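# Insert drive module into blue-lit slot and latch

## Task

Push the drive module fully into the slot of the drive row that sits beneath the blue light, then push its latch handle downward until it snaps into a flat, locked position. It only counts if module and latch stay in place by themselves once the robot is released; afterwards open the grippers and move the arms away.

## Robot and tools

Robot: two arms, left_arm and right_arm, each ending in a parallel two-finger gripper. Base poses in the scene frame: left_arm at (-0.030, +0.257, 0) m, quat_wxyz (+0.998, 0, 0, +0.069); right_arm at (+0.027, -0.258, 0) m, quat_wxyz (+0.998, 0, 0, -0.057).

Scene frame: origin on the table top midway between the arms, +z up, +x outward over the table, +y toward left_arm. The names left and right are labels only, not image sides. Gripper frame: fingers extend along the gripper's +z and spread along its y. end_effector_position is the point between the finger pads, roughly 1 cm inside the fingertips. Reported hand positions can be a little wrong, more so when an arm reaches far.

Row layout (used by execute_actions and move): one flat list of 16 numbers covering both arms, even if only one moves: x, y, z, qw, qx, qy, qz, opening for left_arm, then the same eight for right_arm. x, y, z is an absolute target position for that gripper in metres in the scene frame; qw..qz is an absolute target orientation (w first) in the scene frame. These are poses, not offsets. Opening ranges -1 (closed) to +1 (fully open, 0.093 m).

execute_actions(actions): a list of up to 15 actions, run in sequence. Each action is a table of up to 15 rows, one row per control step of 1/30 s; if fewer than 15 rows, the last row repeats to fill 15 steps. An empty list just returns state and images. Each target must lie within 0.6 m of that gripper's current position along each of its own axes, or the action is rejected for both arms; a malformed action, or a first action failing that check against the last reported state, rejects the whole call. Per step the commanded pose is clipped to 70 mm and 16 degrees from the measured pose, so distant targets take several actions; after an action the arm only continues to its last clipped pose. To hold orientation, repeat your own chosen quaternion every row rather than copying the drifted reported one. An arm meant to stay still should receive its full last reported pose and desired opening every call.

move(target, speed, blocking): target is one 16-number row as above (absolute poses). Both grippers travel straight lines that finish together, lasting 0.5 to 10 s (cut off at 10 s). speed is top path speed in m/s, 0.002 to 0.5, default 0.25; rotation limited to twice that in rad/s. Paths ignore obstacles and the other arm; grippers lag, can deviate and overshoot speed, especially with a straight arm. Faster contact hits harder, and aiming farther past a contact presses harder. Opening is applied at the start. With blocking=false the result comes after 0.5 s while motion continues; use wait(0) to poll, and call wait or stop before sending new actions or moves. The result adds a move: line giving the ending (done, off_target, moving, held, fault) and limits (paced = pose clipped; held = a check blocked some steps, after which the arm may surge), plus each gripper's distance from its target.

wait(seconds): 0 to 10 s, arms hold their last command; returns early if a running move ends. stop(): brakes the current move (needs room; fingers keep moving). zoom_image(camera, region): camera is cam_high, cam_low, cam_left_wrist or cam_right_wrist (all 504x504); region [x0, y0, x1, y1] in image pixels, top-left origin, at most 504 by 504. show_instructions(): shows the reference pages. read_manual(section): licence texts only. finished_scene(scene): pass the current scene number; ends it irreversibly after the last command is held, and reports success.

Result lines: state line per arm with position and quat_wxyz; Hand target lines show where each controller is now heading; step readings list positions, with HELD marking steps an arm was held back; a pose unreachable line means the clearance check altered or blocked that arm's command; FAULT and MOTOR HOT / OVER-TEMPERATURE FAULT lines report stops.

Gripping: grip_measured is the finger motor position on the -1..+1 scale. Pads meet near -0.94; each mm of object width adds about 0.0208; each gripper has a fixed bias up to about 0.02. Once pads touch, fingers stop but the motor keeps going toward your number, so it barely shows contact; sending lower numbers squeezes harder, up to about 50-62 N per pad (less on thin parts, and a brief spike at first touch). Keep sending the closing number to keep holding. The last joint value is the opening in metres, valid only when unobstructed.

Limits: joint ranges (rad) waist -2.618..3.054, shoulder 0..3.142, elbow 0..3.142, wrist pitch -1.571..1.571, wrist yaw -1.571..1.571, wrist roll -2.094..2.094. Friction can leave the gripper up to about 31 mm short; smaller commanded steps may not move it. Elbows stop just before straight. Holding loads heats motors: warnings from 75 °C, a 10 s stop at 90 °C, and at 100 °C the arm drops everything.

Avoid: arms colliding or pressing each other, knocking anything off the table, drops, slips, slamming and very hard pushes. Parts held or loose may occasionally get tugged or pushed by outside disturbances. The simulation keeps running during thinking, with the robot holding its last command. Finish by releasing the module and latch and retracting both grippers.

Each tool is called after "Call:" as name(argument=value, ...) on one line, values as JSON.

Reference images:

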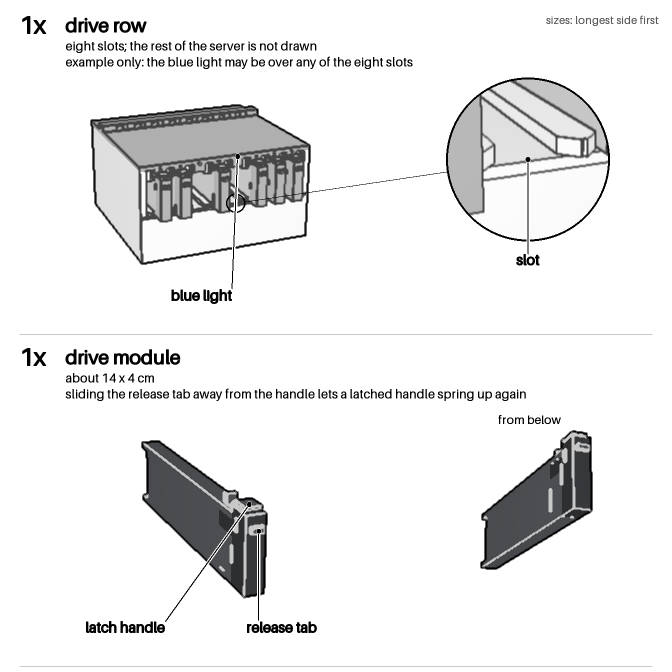

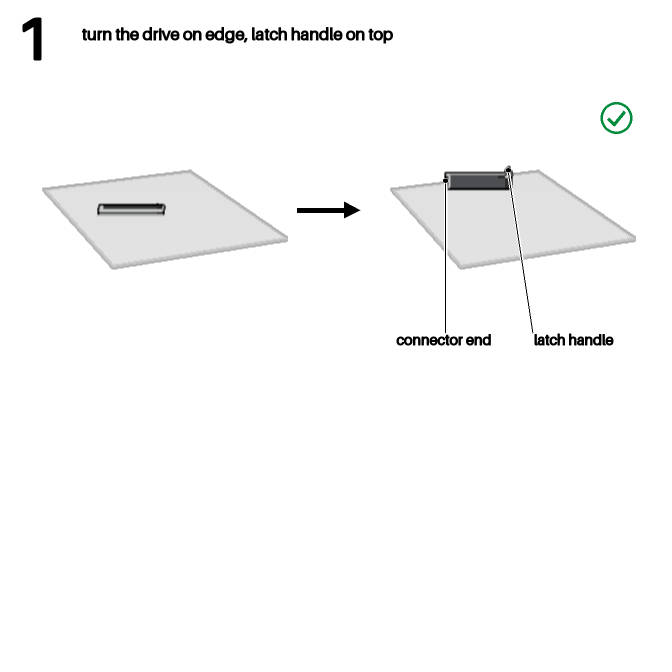

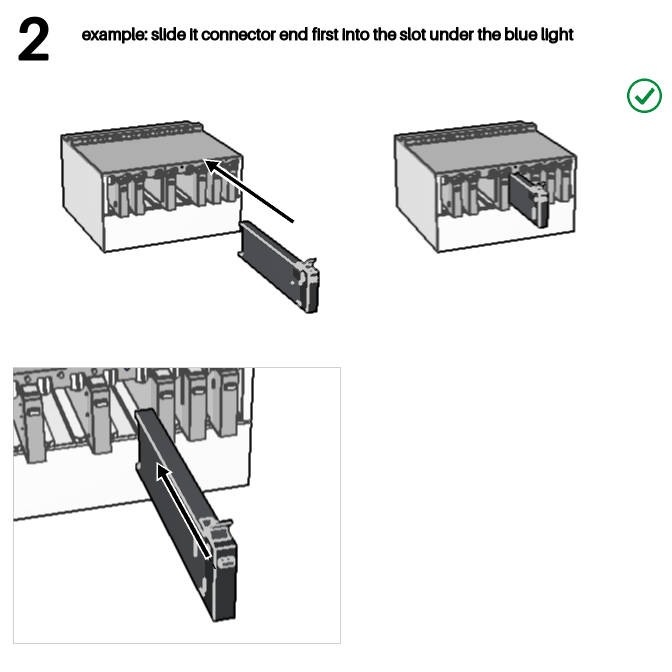

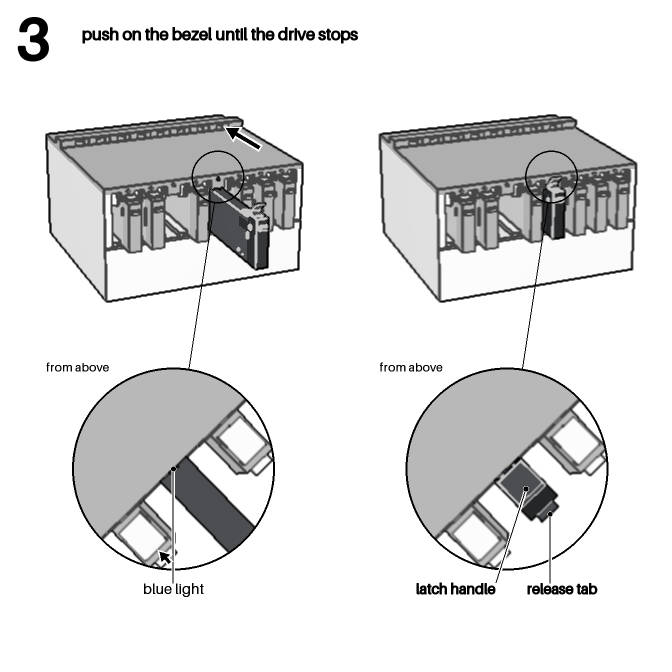

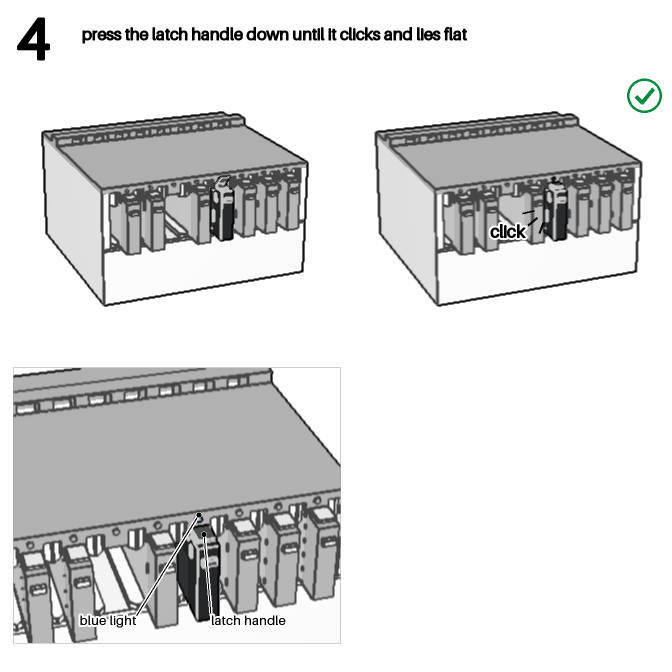

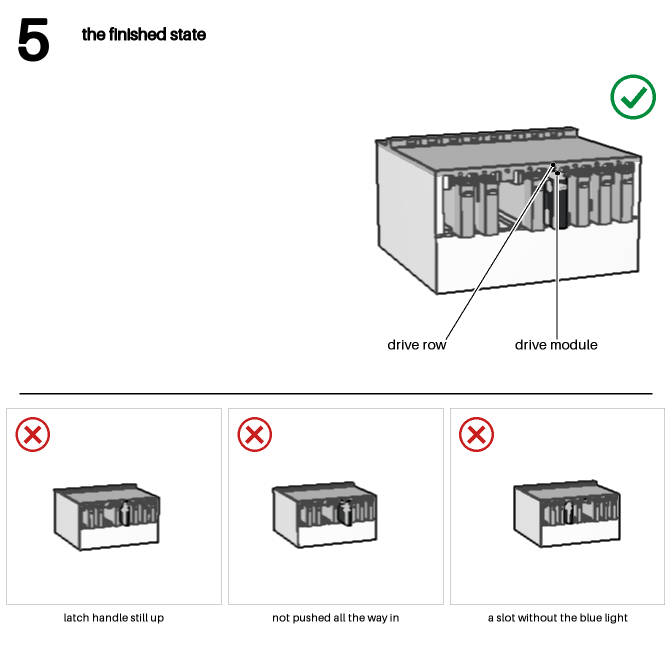

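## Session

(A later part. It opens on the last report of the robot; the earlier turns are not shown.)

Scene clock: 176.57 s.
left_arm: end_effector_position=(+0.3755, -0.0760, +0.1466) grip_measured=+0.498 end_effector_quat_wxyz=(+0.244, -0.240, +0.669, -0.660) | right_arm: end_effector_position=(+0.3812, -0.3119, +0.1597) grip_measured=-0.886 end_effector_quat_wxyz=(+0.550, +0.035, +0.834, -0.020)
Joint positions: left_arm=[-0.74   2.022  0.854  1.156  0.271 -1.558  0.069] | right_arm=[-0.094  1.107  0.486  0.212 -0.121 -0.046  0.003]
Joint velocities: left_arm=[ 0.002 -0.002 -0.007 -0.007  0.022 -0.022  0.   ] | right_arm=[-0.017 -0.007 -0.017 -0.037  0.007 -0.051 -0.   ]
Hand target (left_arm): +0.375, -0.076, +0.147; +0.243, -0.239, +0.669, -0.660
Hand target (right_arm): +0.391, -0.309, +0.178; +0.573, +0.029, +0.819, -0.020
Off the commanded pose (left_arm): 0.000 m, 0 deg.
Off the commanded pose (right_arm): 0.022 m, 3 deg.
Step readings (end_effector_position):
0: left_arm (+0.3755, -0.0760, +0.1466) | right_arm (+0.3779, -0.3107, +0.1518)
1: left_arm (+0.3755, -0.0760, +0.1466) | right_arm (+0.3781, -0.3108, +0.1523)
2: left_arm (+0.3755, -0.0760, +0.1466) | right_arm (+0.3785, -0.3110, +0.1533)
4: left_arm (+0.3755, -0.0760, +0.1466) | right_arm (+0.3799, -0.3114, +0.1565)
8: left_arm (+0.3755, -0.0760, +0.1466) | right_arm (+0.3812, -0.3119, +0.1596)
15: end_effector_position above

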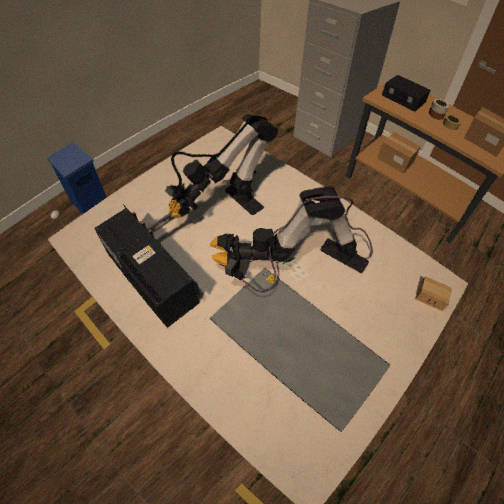

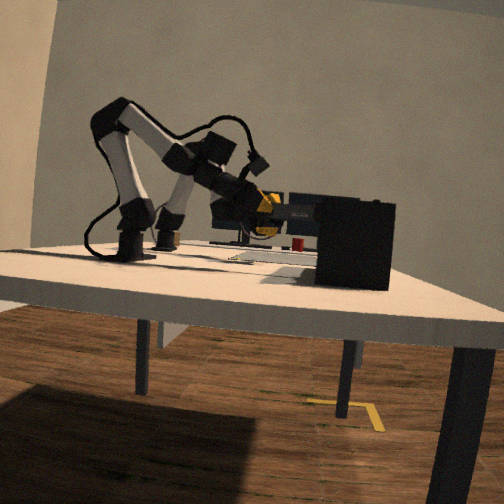

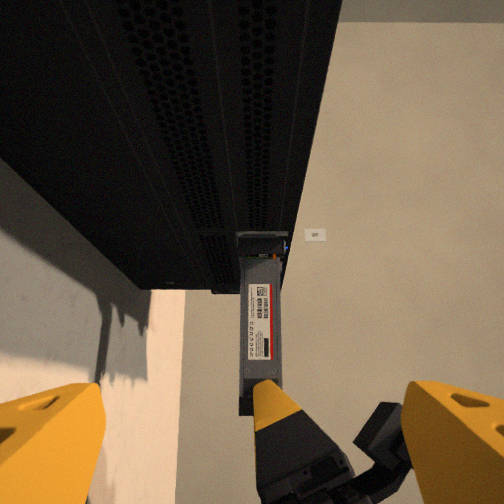

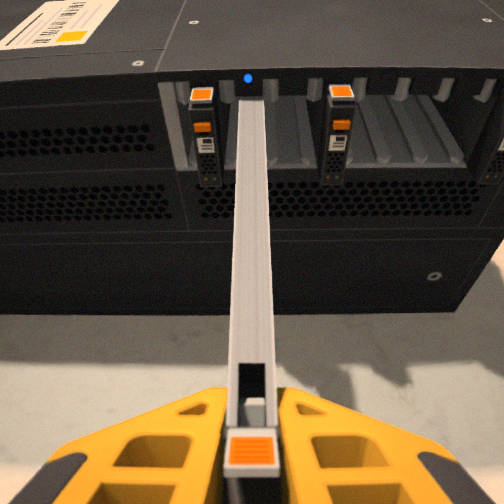

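Call:
execute_actions(actions=[[[0.3753,-0.0762,0.1466,0.243,-0.239,0.669,-0.660,0.5,0.395,-0.308,0.178,0.5726,0.025,0.8192,-0.0175,-0.92],[0.3753,-0.0762,0.1466,0.243,-0.239,0.669,-0.660,0.5,0.398,-0.308,0.178,0.5726,0.025,0.8192,-0.0175,-0.92],[0.3753,-0.0762,0.1466,0.243,-0.239,0.669,-0.660,0.5,0.400,-0.308,0.178,0.5726,0.025,0.8192,-0.0175,-0.92]]])

Call:
zoom_image(camera="cam_right_wrist", region=[150, 40, 350, 240])

Call:
zoom_image(camera="cam_left_wrist", region=[200, 210, 320, 330])

Scene clock: 182.30 s.
left_arm: end_effector_position=(+0.3755, -0.0760, +0.1466) grip_measured=+0.498 end_effector_quat_wxyz=(+0.244, -0.240, +0.669, -0.660) | right_arm: end_effector_position=(+0.3878, -0.3103, +0.1590) grip_measured=-0.886 end_effector_quat_wxyz=(+0.548, +0.032, +0.836, -0.017)
Joint positions: left_arm=[-0.74   2.022  0.854  1.156  0.271 -1.558  0.069] | right_arm=[-0.086  1.142  0.504  0.226 -0.121 -0.046  0.003]
Joint velocities: left_arm=[-0.007  0.002 -0.002 -0.022  0.007 -0.007 -0.   ] | right_arm=[ 0.017  0.002  0.017 -0.081 -0.022  0.022  0.   ]
Hand target (left_arm): +0.375, -0.076, +0.147; +0.243, -0.239, +0.669, -0.660
Hand target (right_arm): +0.399, -0.308, +0.178; +0.573, +0.026, +0.819, -0.017
Off the commanded pose (left_arm): 0.000 m, 0 deg.
Off the commanded pose (right_arm): 0.023 m, 3 deg.
Step readings (end_effector_position):
0: left_arm (+0.3755, -0.0760, +0.1466) | right_arm (+0.3812, -0.3120, +0.1597)
1: left_arm (+0.3755, -0.0760, +0.1466) | right_arm (+0.3812, -0.3120, +0.1598)
2: left_arm (+0.3755, -0.0760, +0.1466) | right_arm (+0.3818, -0.3117, +0.1597)
4: left_arm (+0.3755, -0.0760, +0.1466) | right_arm (+0.3849, -0.3108, +0.1593)
8: left_arm (+0.3755, -0.0760, +0.1466) | right_arm (+0.3876, -0.3102, +0.1587)
15: end_effector_position above

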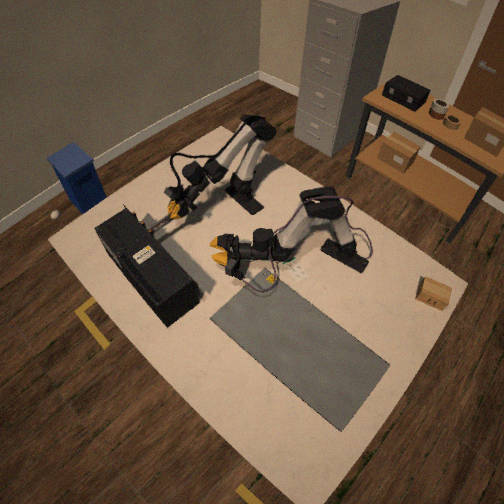

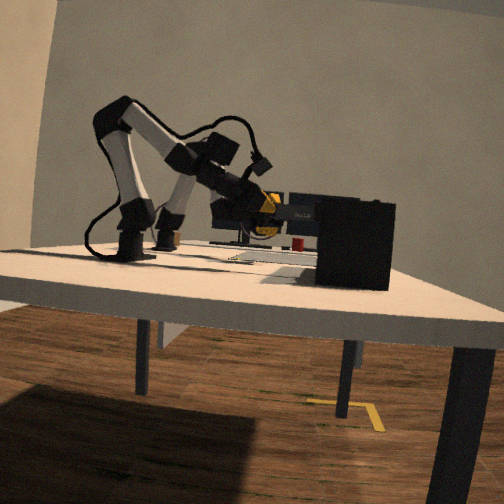

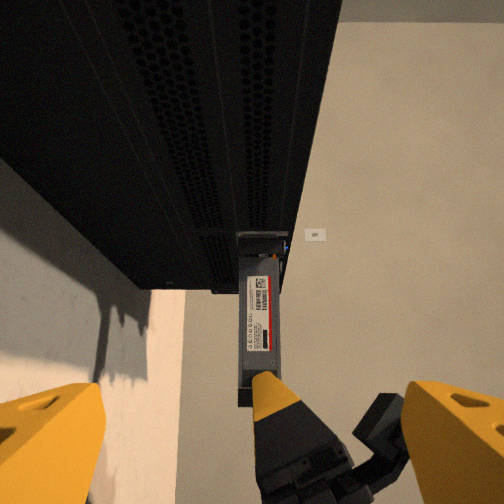

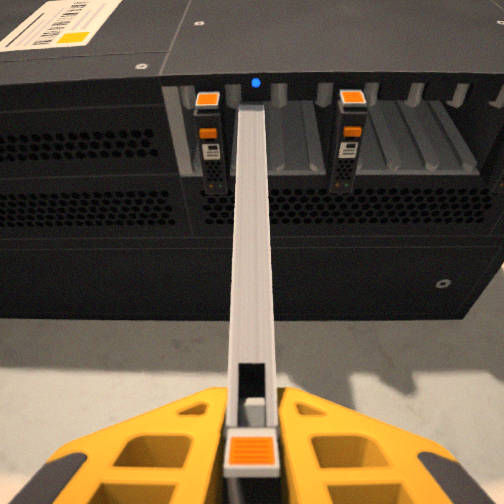

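Region (150, 40, 350, 240) of cam_right_wrist's 504x504 image, scaled by 2.520, with more detail than that image has.

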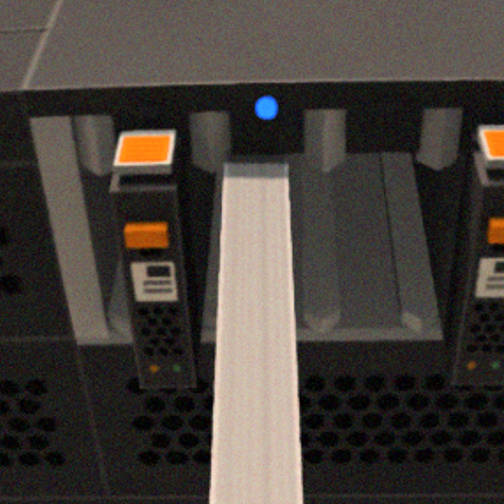

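Region (200, 210, 320, 330) of cam_left_wrist's 504x504 image, scaled by 4.200, with more detail than that image has.

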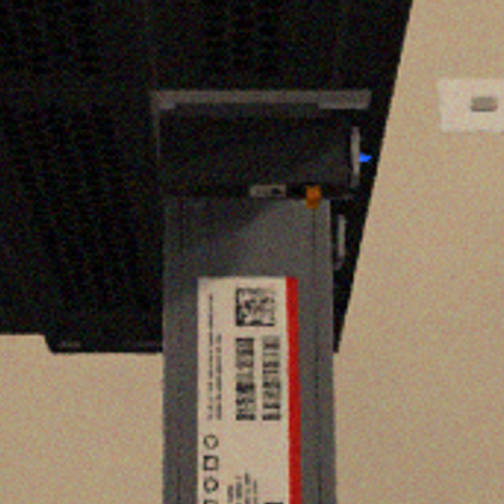

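Call:
execute_actions(actions=[[[0.3753,-0.0762,0.1466,0.243,-0.239,0.669,-0.660,0.5,0.403,-0.309,0.179,0.5726,0.025,0.8192,-0.0175,-0.92],[0.3753,-0.0762,0.1466,0.243,-0.239,0.669,-0.660,0.5,0.405,-0.3095,0.179,0.5726,0.025,0.8192,-0.0175,-0.92],[0.3753,-0.0762,0.1466,0.243,-0.239,0.669,-0.660,0.5,0.407,-0.310,0.179,0.5726,0.025,0.8192,-0.0175,-0.92],[0.3753,-0.0762,0.1466,0.243,-0.239,0.669,-0.660,0.5,0.409,-0.310,0.179,0.5726,0.025,0.8192,-0.0175,-0.92],[0.3753,-0.0762,0.1466,0.243,-0.239,0.669,-0.660,0.5,0.411,-0.3105,0.179,0.5726,0.025,0.8192,-0.0175,-0.92],[0.3753,-0.0762,0.1466,0.243,-0.239,0.669,-0.660,0.5,0.413,-0.3105,0.179,0.5726,0.025,0.8192,-0.0175,-0.92],[0.3753,-0.0762,0.1466,0.243,-0.239,0.669,-0.660,0.5,0.415,-0.3107,0.179,0.5726,0.025,0.8192,-0.0175,-0.92],[0.3753,-0.0762,0.1466,0.243,-0.239,0.669,-0.660,0.5,0.417,-0.3108,0.179,0.5726,0.025,0.8192,-0.0175,-0.92]]])

Call:
zoom_image(camera="cam_right_wrist", region=[150, 40, 350, 240])

Scene clock: 189.43 s.
left_arm: end_effector_position=(+0.3755, -0.0760, +0.1466) grip_measured=+0.498 end_effector_quat_wxyz=(+0.244, -0.240, +0.669, -0.660) | right_arm: end_effector_position=(+0.4041, -0.3140, +0.1593) grip_measured=-0.886 end_effector_quat_wxyz=(+0.547, +0.033, +0.837, -0.018)
Joint positions: left_arm=[-0.74   2.022  0.854  1.156  0.271 -1.558  0.069] | right_arm=[-0.086  1.224  0.555  0.252 -0.118 -0.046  0.003]
Joint velocities: left_arm=[-0.002 -0.012  0.022 -0.037 -0.007 -0.051 -0.001] | right_arm=[ 0.002  0.012 -0.007 -0.051 -0.051  0.007  0.   ]
Hand target (left_arm): +0.375, -0.076, +0.147; +0.243, -0.239, +0.669, -0.660
Hand target (right_arm): +0.416, -0.311, +0.179; +0.573, +0.026, +0.819, -0.017
Off the commanded pose (left_arm): 0.000 m, 0 deg.
Off the commanded pose (right_arm): 0.024 m, 4 deg.
Step readings (end_effector_position):
0: left_arm (+0.3755, -0.0760, +0.1466) | right_arm (+0.3878, -0.3103, +0.1590)
1: left_arm (+0.3755, -0.0760, +0.1466) | right_arm (+0.3881, -0.3103, +0.1590)
2: left_arm (+0.3755, -0.0760, +0.1466) | right_arm (+0.3890, -0.3106, +0.1590)
4: left_arm (+0.3755, -0.0760, +0.1466) | right_arm (+0.3916, -0.3118, +0.1593)
8: left_arm (+0.3755, -0.0760, +0.1466) | right_arm (+0.3997, -0.3135, +0.1592)
15: end_effector_position above

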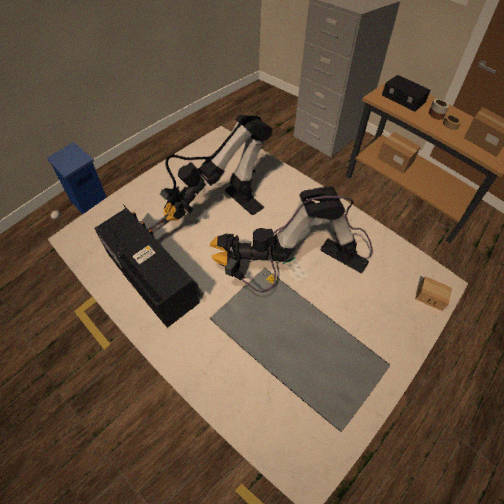

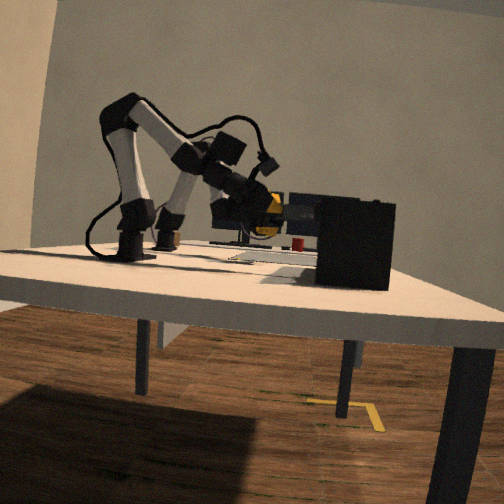

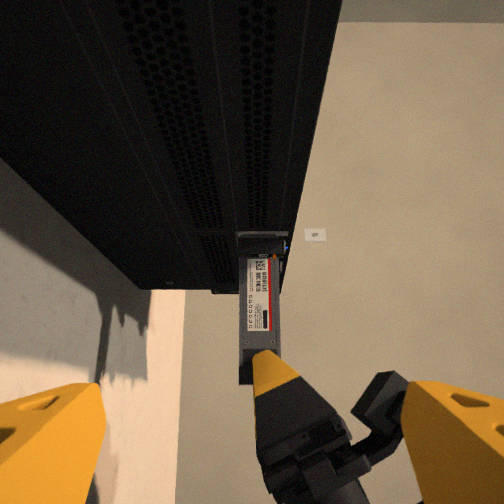

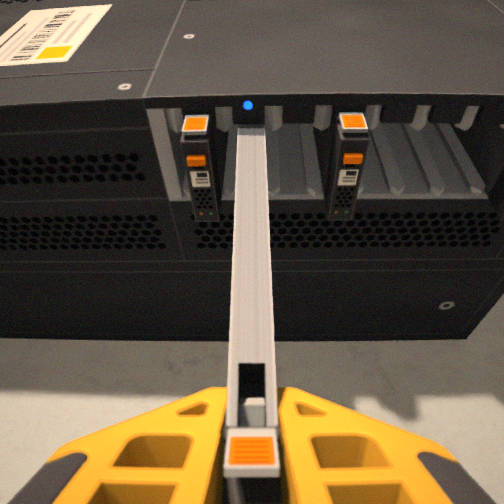

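Region (150, 40, 350, 240) of cam_right_wrist's 504x504 image, scaled by 2.520, with more detail than that image has.

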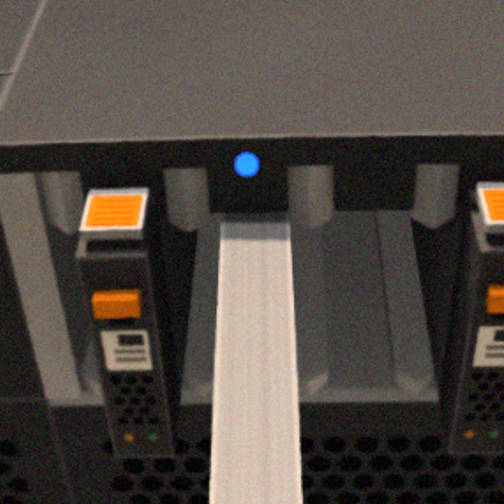

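Call:
execute_actions(actions=[[[0.3753,-0.0762,0.1466,0.243,-0.239,0.669,-0.660,0.5,0.420,-0.3102,0.179,0.5726,0.025,0.8192,-0.0175,-0.92],[0.3753,-0.0762,0.1466,0.243,-0.239,0.669,-0.660,0.5,0.4225,-0.3104,0.179,0.5726,0.025,0.8192,-0.0175,-0.92],[0.3753,-0.0762,0.1466,0.243,-0.239,0.669,-0.660,0.5,0.425,-0.3106,0.179,0.5726,0.025,0.8192,-0.0175,-0.92],[0.3753,-0.0762,0.1466,0.243,-0.239,0.669,-0.660,0.5,0.4275,-0.3108,0.179,0.5726,0.025,0.8192,-0.0175,-0.92],[0.3753,-0.0762,0.1466,0.243,-0.239,0.669,-0.660,0.5,0.430,-0.311,0.179,0.5726,0.025,0.8192,-0.0175,-0.92],[0.3753,-0.0762,0.1466,0.243,-0.239,0.669,-0.660,0.5,0.4325,-0.3111,0.179,0.5726,0.025,0.8192,-0.0175,-0.92],[0.3753,-0.0762,0.1466,0.243,-0.239,0.669,-0.660,0.5,0.435,-0.3113,0.179,0.5726,0.025,0.8192,-0.0175,-0.92],[0.3753,-0.0762,0.1466,0.243,-0.239,0.669,-0.660,0.5,0.4375,-0.3115,0.179,0.5726,0.025,0.8192,-0.0175,-0.92],[0.3753,-0.0762,0.1466,0.243,-0.239,0.669,-0.660,0.5,0.440,-0.3117,0.179,0.5726,0.025,0.8192,-0.0175,-0.92],[0.3753,-0.0762,0.1466,0.243,-0.239,0.669,-0.660,0.5,0.4425,-0.3119,0.179,0.5726,0.025,0.8192,-0.0175,-0.92],[0.3753,-0.0762,0.1466,0.243,-0.239,0.669,-0.660,0.5,0.445,-0.312,0.179,0.5726,0.025,0.8192,-0.0175,-0.92],[0.3753,-0.0762,0.1466,0.243,-0.239,0.669,-0.660,0.5,0.4475,-0.3122,0.179,0.5726,0.025,0.8192,-0.0175,-0.92],[0.3753,-0.0762,0.1466,0.243,-0.239,0.669,-0.660,0.5,0.450,-0.3124,0.179,0.5726,0.025,0.8192,-0.0175,-0.92]]])

Scene clock: 197.90 s.
left_arm: end_effector_position=(+0.3755, -0.0760, +0.1466) grip_measured=+0.498 end_effector_quat_wxyz=(+0.244, -0.240, +0.669, -0.660) | right_arm: end_effector_position=(+0.4308, -0.3156, +0.1591) grip_measured=-0.886 end_effector_quat_wxyz=(+0.544, +0.030, +0.838, -0.018)
Joint positions: left_arm=[-0.74   2.022  0.854  1.156  0.271 -1.558  0.069] | right_arm=[-0.073  1.346  0.642  0.282 -0.108 -0.045  0.003]
Joint velocities: left_arm=[ 0.022 -0.007  0.012 -0.022  0.007  0.037 -0.001] | right_arm=[ 0.002  0.1    0.085  0.022 -0.022 -0.007  0.001]
Hand target (left_arm): +0.375, -0.076, +0.147; +0.243, -0.239, +0.669, -0.660
Hand target (right_arm): +0.447, -0.312, +0.179; +0.573, +0.026, +0.819, -0.017
Off the commanded pose (left_arm): 0.000 m, 0 deg.
Off the commanded pose (right_arm): 0.028 m, 4 deg.
Step readings (end_effector_position):
0: left_arm (+0.3755, -0.0760, +0.1466) | right_arm (+0.4042, -0.3140, +0.1593)
1: left_arm (+0.3755, -0.0760, +0.1466) | right_arm (+0.4044, -0.3137, +0.1590)
2: left_arm (+0.3755, -0.0760, +0.1466) | right_arm (+0.4054, -0.3133, +0.1591)
4: left_arm (+0.3755, -0.0760, +0.1466) | right_arm (+0.4091, -0.3137, +0.1594)
8: left_arm (+0.3755, -0.0760, +0.1466) | right_arm (+0.4184, -0.3146, +0.1593)
15: end_effector_position above

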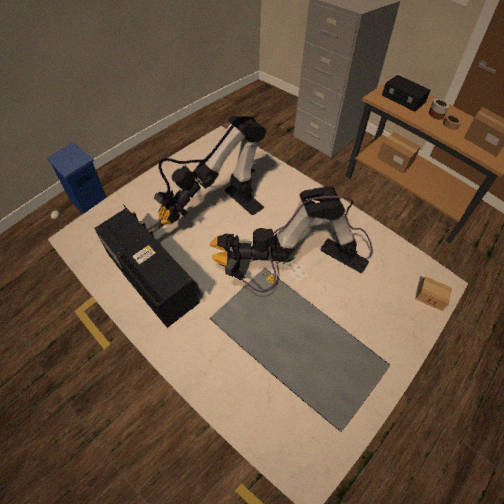

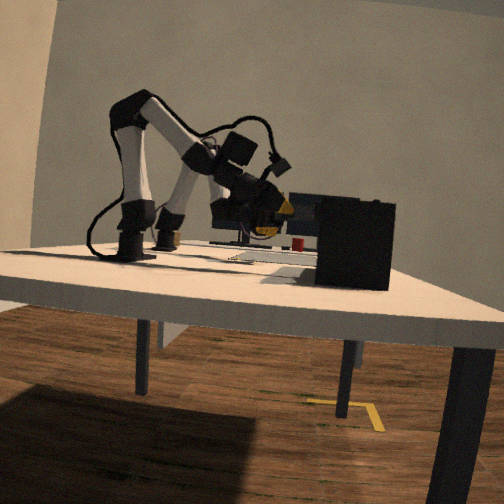

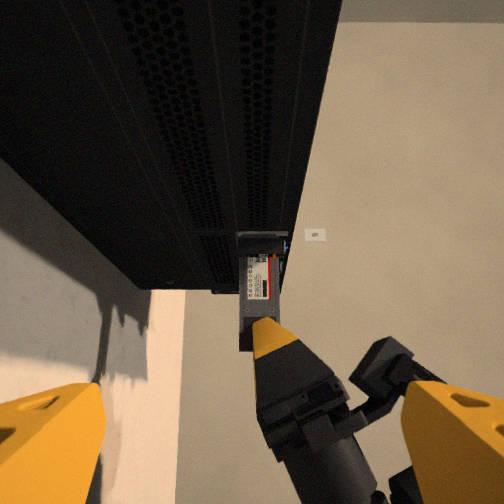

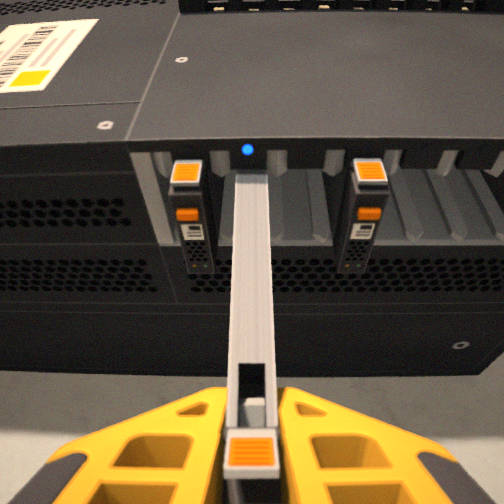

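Call:
execute_actions(actions=[[[0.3753,-0.0762,0.1466,0.243,-0.239,0.669,-0.660,0.5,0.4525,-0.3124,0.18,0.5726,0.025,0.8192,-0.0175,-0.92],[0.3753,-0.0762,0.1466,0.243,-0.239,0.669,-0.660,0.5,0.455,-0.3126,0.18,0.5726,0.025,0.8192,-0.0175,-0.92],[0.3753,-0.0762,0.1466,0.243,-0.239,0.669,-0.660,0.5,0.4575,-0.3127,0.18,0.5726,0.025,0.8192,-0.0175,-0.92],[0.3753,-0.0762,0.1466,0.243,-0.239,0.669,-0.660,0.5,0.460,-0.3129,0.18,0.5726,0.025,0.8192,-0.0175,-0.92],[0.3753,-0.0762,0.1466,0.243,-0.239,0.669,-0.660,0.5,0.4625,-0.313,0.18,0.5726,0.025,0.8192,-0.0175,-0.92],[0.3753,-0.0762,0.1466,0.243,-0.239,0.669,-0.660,0.5,0.465,-0.3132,0.18,0.5726,0.025,0.8192,-0.0175,-0.92],[0.3753,-0.0762,0.1466,0.243,-0.239,0.669,-0.660,0.5,0.4675,-0.3134,0.18,0.5726,0.025,0.8192,-0.0175,-0.92],[0.3753,-0.0762,0.1466,0.243,-0.239,0.669,-0.660,0.5,0.470,-0.3135,0.18,0.5726,0.025,0.8192,-0.0175,-0.92],[0.3753,-0.0762,0.1466,0.243,-0.239,0.669,-0.660,0.5,0.4725,-0.3137,0.18,0.5726,0.025,0.8192,-0.0175,-0.92],[0.3753,-0.0762,0.1466,0.243,-0.239,0.669,-0.660,0.5,0.475,-0.3139,0.18,0.5726,0.025,0.8192,-0.0175,-0.92],[0.3753,-0.0762,0.1466,0.243,-0.239,0.669,-0.660,0.5,0.4775,-0.314,0.18,0.5726,0.025,0.8192,-0.0175,-0.92],[0.3753,-0.0762,0.1466,0.243,-0.239,0.669,-0.660,0.5,0.480,-0.3142,0.18,0.5726,0.025,0.8192,-0.0175,-0.92],[0.3753,-0.0762,0.1466,0.243,-0.239,0.669,-0.660,0.5,0.4825,-0.3144,0.18,0.5726,0.025,0.8192,-0.0175,-0.92],[0.3753,-0.0762,0.1466,0.243,-0.239,0.669,-0.660,0.5,0.485,-0.3146,0.18,0.5726,0.025,0.8192,-0.0175,-0.92]],[[0.3753,-0.0762,0.1466,0.243,-0.239,0.669,-0.660,0.5,0.485,-0.3146,0.18,0.5726,0.025,0.8192,-0.0175,-0.92],[0.3753,-0.0762,0.1466,0.243,-0.239,0.669,-0.660,0.5,0.485,-0.3146,0.18,0.5726,0.025,0.8192,-0.0175,-0.92],[0.3753,-0.0762,0.1466,0.243,-0.239,0.669,-0.660,0.5,0.485,-0.3146,0.18,0.5726,0.025,0.8192,-0.0175,-0.92],[0.3753,-0.0762,0.1466,0.243,-0.239,0.669,-0.660,0.5,0.485,-0.3146,0.18,0.5726,0.025,0.8192,-0.0175,-0.92],[0.3753,-0.0762,0.1466,0.243,-0.239,0.669,-0.660,0.5,0.480,-0.3146,0.175,0.5726,0.025,0.8192,-0.0175,-0.8],[0.3753,-0.0762,0.1466,0.243,-0.239,0.669,-0.660,0.5,0.480,-0.3146,0.175,0.5726,0.025,0.8192,-0.0175,-0.7],[0.3753,-0.0762,0.1466,0.243,-0.239,0.669,-0.660,0.5,0.480,-0.3146,0.175,0.5726,0.025,0.8192,-0.0175,-0.6],[0.3753,-0.0762,0.1466,0.243,-0.239,0.669,-0.660,0.5,0.480,-0.3146,0.175,0.5726,0.025,0.8192,-0.0175,-0.4]]])

Scene clock: 218.63 s.
left_arm: end_effector_position=(+0.3755, -0.0760, +0.1466) grip_measured=+0.498 end_effector_quat_wxyz=(+0.244, -0.240, +0.669, -0.660) | right_arm: end_effector_position=(+0.4693, -0.3188, +0.1626) grip_measured=-0.402 end_effector_quat_wxyz=(+0.555, +0.030, +0.831, -0.021)
Joint positions: left_arm=[-0.74   2.022  0.854  1.156  0.271 -1.558  0.069] | right_arm=[-0.057  1.501  0.759  0.348 -0.091 -0.039  0.026]
Joint velocities: left_arm=[-0.007 -0.002  0.002 -0.066  0.022  0.007 -0.001] | right_arm=[-0.012 -0.002 -0.002  0.11   0.007 -0.022  0.   ]
Hand target (left_arm): +0.375, -0.076, +0.147; +0.243, -0.239, +0.669, -0.660
Hand target (right_arm): +0.479, -0.315, +0.175; +0.573, +0.026, +0.819, -0.017
Off the commanded pose (left_arm): 0.000 m, 0 deg.
Off the commanded pose (right_arm): 0.017 m, 3 deg.
Step readings (end_effector_position; steps 1 to 15: 1st action; 16 to 30: 2nd action):
0: left_arm (+0.3755, -0.0760, +0.1466) | right_arm (+0.4315, -0.3159, +0.1591)
1: left_arm (+0.3755, -0.0760, +0.1466) | right_arm (+0.4315, -0.3159, +0.1591)
2: left_arm (+0.3755, -0.0760, +0.1466) | right_arm (+0.4321, -0.3160, +0.1593)
4: left_arm (+0.3755, -0.0760, +0.1466) | right_arm (+0.4351, -0.3159, +0.1592)
8: left_arm (+0.3755, -0.0760, +0.1466) | right_arm (+0.4431, -0.3165, +0.1590)
15: left_arm (+0.3755, -0.0760, +0.1466) | right_arm (+0.4587, -0.3174, +0.1585)
16: left_arm (+0.3755, -0.0760, +0.1466) | right_arm (+0.4603, -0.3174, +0.1587)
17: left_arm (+0.3755, -0.0760, +0.1466) | right_arm (+0.4612, -0.3176, +0.1586)
19: left_arm (+0.3755, -0.0760, +0.1466) | right_arm (+0.4621, -0.3176, +0.1585)
23: left_arm (+0.3755, -0.0760, +0.1466) | right_arm (+0.4656, -0.3182, +0.1587)
30: end_effector_position above

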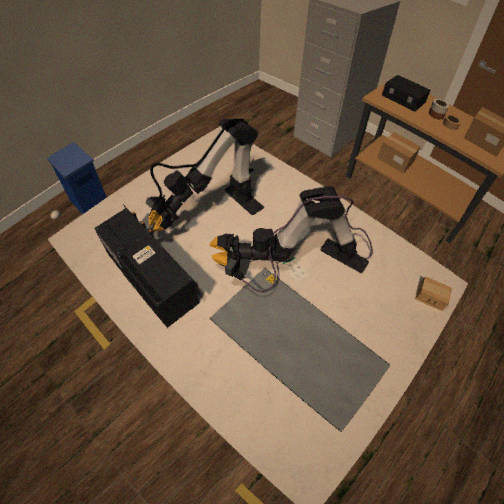

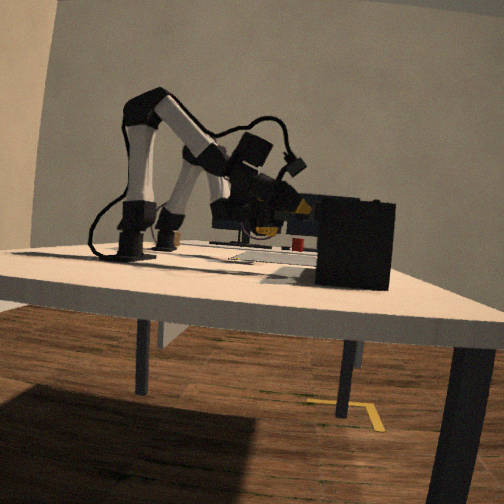

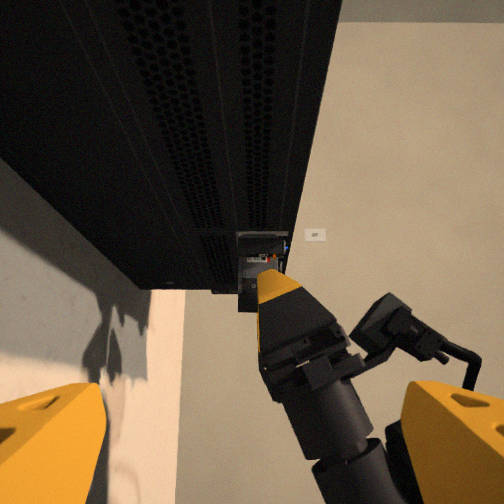

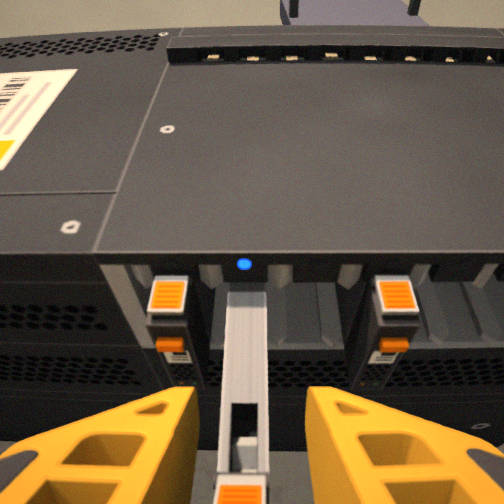

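Call:
move(target=[0.3753,-0.0762,0.1466,0.243,-0.239,0.669,-0.660,0.5, 0.405,-0.311,0.15,0.555,0.028,0.831,-0.019,-0.4], speed=0.1)

Call:
execute_actions(actions=[[[0.3753,-0.0762,0.1466,0.243,-0.239,0.669,-0.660,0.5,0.415,-0.311,0.165,0.5726,0.025,0.8192,-0.0175,-1],[0.3753,-0.0762,0.1466,0.243,-0.239,0.669,-0.660,0.5,0.418,-0.311,0.168,0.5726,0.025,0.8192,-0.0175,-1],[0.3753,-0.0762,0.1466,0.243,-0.239,0.669,-0.660,0.5,0.421,-0.311,0.171,0.5726,0.025,0.8192,-0.0175,-1],[0.3753,-0.0762,0.1466,0.243,-0.239,0.669,-0.660,0.5,0.424,-0.311,0.173,0.5726,0.025,0.8192,-0.0175,-1],[0.3753,-0.0762,0.1466,0.243,-0.239,0.669,-0.660,0.5,0.427,-0.3112,0.173,0.5726,0.025,0.8192,-0.0175,-1],[0.3753,-0.0762,0.1466,0.243,-0.239,0.669,-0.660,0.5,0.430,-0.3114,0.173,0.5726,0.025,0.8192,-0.0175,-1],[0.3753,-0.0762,0.1466,0.243,-0.239,0.669,-0.660,0.5,0.433,-0.3116,0.173,0.5726,0.025,0.8192,-0.0175,-1],[0.3753,-0.0762,0.1466,0.243,-0.239,0.669,-0.660,0.5,0.436,-0.3118,0.173,0.5726,0.025,0.8192,-0.0175,-1]]])

Scene clock: 226.90 s.
left_arm: end_effector_position=(+0.3755, -0.0760, +0.1466) grip_measured=+0.498 end_effector_quat_wxyz=(+0.244, -0.240, +0.669, -0.660) | right_arm: end_effector_position=(+0.4104, -0.3068, +0.1507) grip_measured=-0.402 end_effector_quat_wxyz=(+0.554, +0.027, +0.832, -0.017)
Joint positions: left_arm=[-0.74   2.022  0.854  1.156  0.271 -1.558  0.069] | right_arm=[-0.057  1.271  0.529  0.343 -0.101 -0.04   0.026]
Joint velocities: left_arm=[-0.007 -0.007 -0.002 -0.037  0.022  0.022 -0.001] | right_arm=[-0.022 -0.007 -0.002 -0.007 -0.051  0.022 -0.001]
Hand target (left_arm): +0.375, -0.076, +0.147; +0.243, -0.239, +0.669, -0.660
Hand target (right_arm): +0.405, -0.310, +0.150; +0.555, +0.028, +0.831, -0.019
Off the commanded pose (left_arm): 0.000 m, 0 deg.
Off the commanded pose (right_arm): 0.007 m, 0 deg.
move: done

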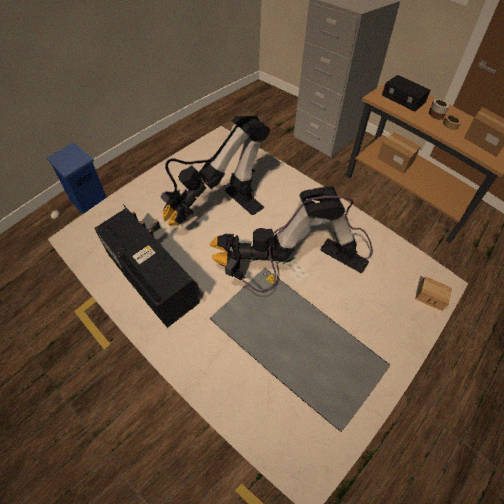

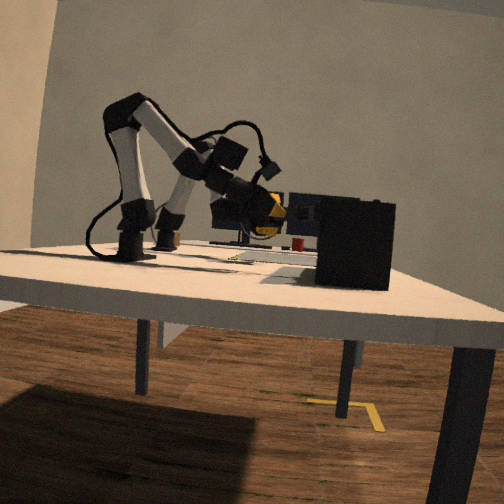

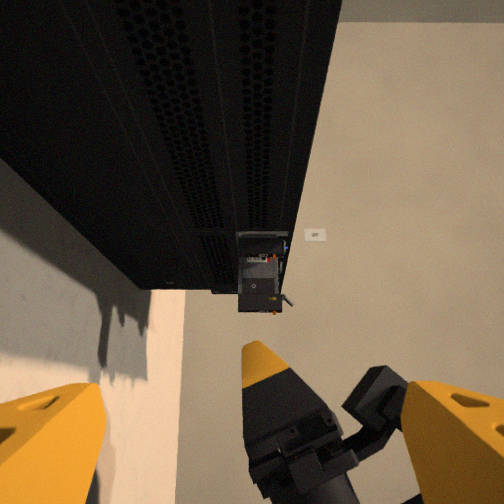

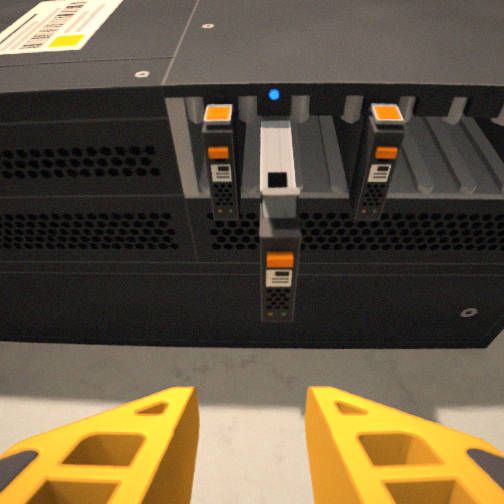

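Scene clock: 227.40 s.
left_arm: end_effector_position=(+0.3755, -0.0760, +0.1466) grip_measured=+0.498 end_effector_quat_wxyz=(+0.244, -0.240, +0.669, -0.660) | right_arm: end_effector_position=(+0.4290, -0.3094, +0.1642) grip_measured=-0.977 end_effector_quat_wxyz=(+0.563, +0.025, +0.826, -0.016)
Joint positions: left_arm=[-0.74   2.022  0.854  1.156  0.271 -1.558  0.069] | right_arm=[-0.057  1.327  0.606  0.344 -0.105 -0.04   0.   ]
Joint velocities: left_arm=[-0.007  0.002  0.002 -0.051 -0.007  0.022 -0.001] | right_arm=[ 0.002 -0.002 -0.002  0.007  0.007 -0.066  0.   ]
Hand target (left_arm): +0.375, -0.076, +0.147; +0.243, -0.239, +0.669, -0.660
Hand target (right_arm): +0.436, -0.312, +0.173; +0.573, +0.025, +0.819, -0.017
Off the commanded pose (left_arm): 0.000 m, 0 deg.
Off the commanded pose (right_arm): 0.012 m, 1 deg.
Step readings (end_effector_position):
0: left_arm (+0.3755, -0.0760, +0.1466) | right_arm (+0.4104, -0.3068, +0.1507)
1: left_arm (+0.3755, -0.0760, +0.1466) | right_arm (+0.4105, -0.3066, +0.1508)
2: left_arm (+0.3755, -0.0760, +0.1466) | right_arm (+0.4105, -0.3064, +0.1508)
4: left_arm (+0.3755, -0.0760, +0.1466) | right_arm (+0.4118, -0.3064, +0.1533)
8: left_arm (+0.3755, -0.0760, +0.1466) | right_arm (+0.4226, -0.3083, +0.1658)
15: end_effector_position above

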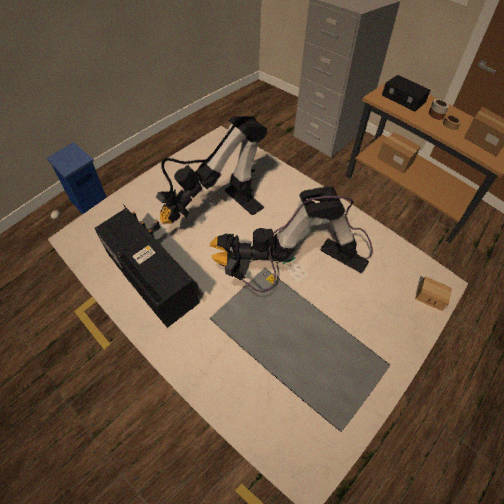

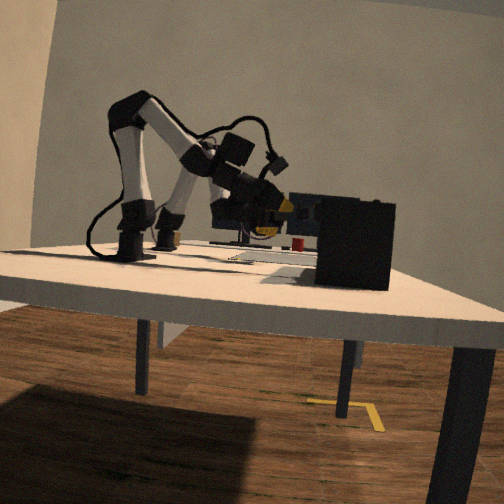

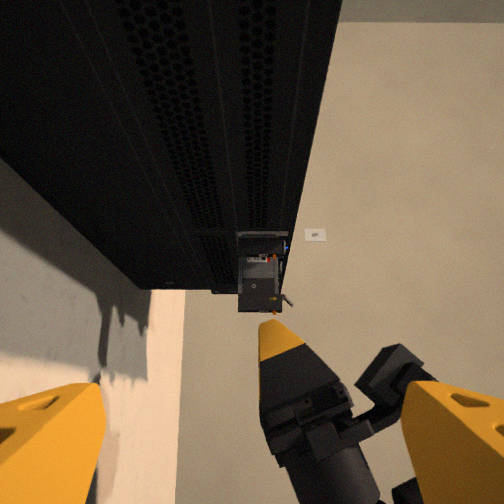

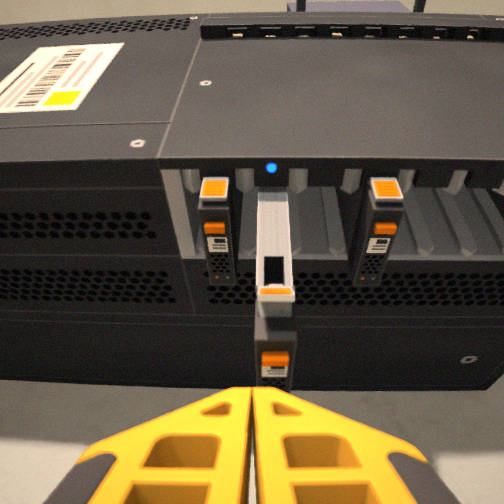

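Call:
execute_actions(actions=[[[0.3753,-0.0762,0.1466,0.243,-0.239,0.669,-0.660,0.5,0.434,-0.315,0.168,0.563,0.027,0.826,-0.018,-1],[0.3753,-0.0762,0.1466,0.243,-0.239,0.669,-0.660,0.5,0.433,-0.318,0.164,0.557,0.029,0.83,-0.019,-1],[0.3753,-0.0762,0.1466,0.243,-0.239,0.669,-0.660,0.5,0.432,-0.320,0.160,0.551,0.031,0.834,-0.020,-1]]])

Scene clock: 232.70 s.
left_arm: end_effector_position=(+0.3755, -0.0760, +0.1466) grip_measured=+0.498 end_effector_quat_wxyz=(+0.244, -0.240, +0.669, -0.660) | right_arm: end_effector_position=(+0.4255, -0.3153, +0.1523) grip_measured=-0.977 end_effector_quat_wxyz=(+0.544, +0.031, +0.838, -0.017)
Joint positions: left_arm=[-0.74   2.022  0.854  1.156  0.271 -1.558  0.069] | right_arm=[-0.075  1.338  0.606  0.31  -0.11  -0.044  0.   ]
Joint velocities: left_arm=[ 0.002 -0.017 -0.012  0.037 -0.007  0.007 -0.001] | right_arm=[-0.017 -0.002 -0.002  0.007 -0.066  0.007  0.   ]
Hand target (left_arm): +0.375, -0.076, +0.147; +0.243, -0.239, +0.669, -0.660
Hand target (right_arm): +0.431, -0.320, +0.160; +0.551, +0.031, +0.834, -0.020
Off the commanded pose (left_arm): 0.000 m, 0 deg.
Off the commanded pose (right_arm): 0.011 m, 1 deg.
Step readings (end_effector_position):
0: left_arm (+0.3755, -0.0760, +0.1466) | right_arm (+0.4290, -0.3094, +0.1642)
1: left_arm (+0.3755, -0.0760, +0.1466) | right_arm (+0.4288, -0.3094, +0.1638)
2: left_arm (+0.3755, -0.0760, +0.1466) | right_arm (+0.4286, -0.3096, +0.1632)
4: left_arm (+0.3755, -0.0760, +0.1466) | right_arm (+0.4273, -0.3126, +0.1608)
8: left_arm (+0.3755, -0.0760, +0.1466) | right_arm (+0.4261, -0.3156, +0.1544)
15: end_effector_position above

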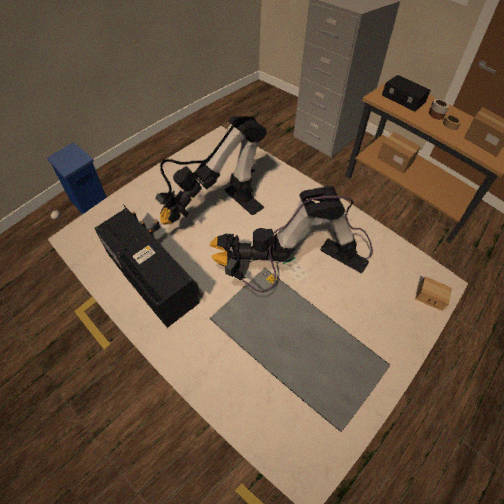

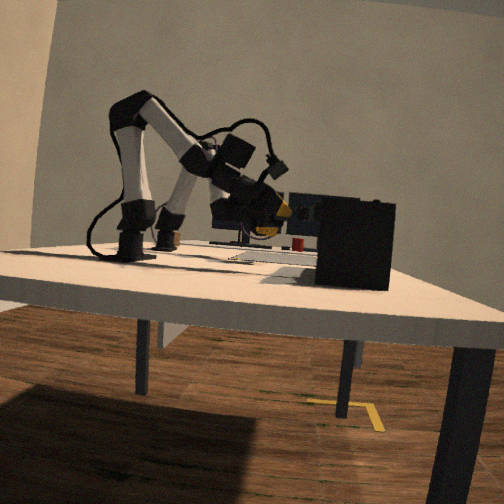

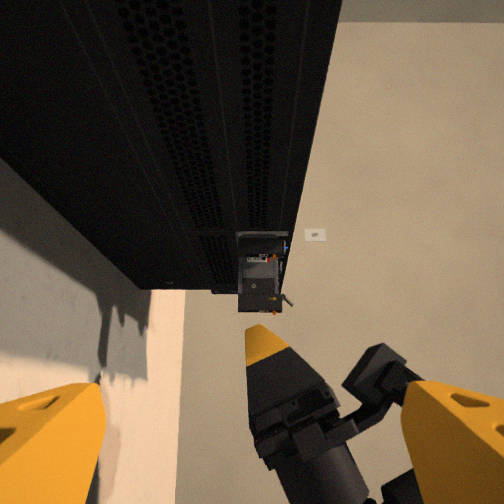

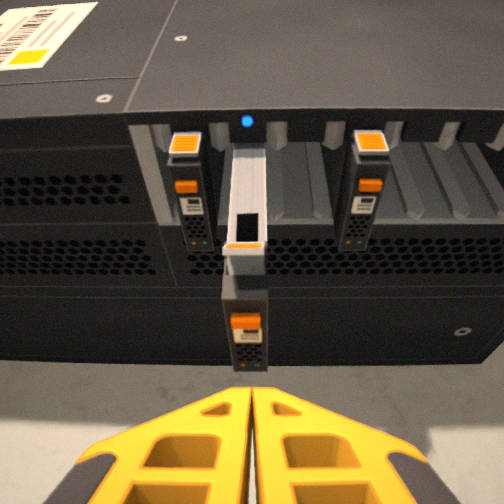

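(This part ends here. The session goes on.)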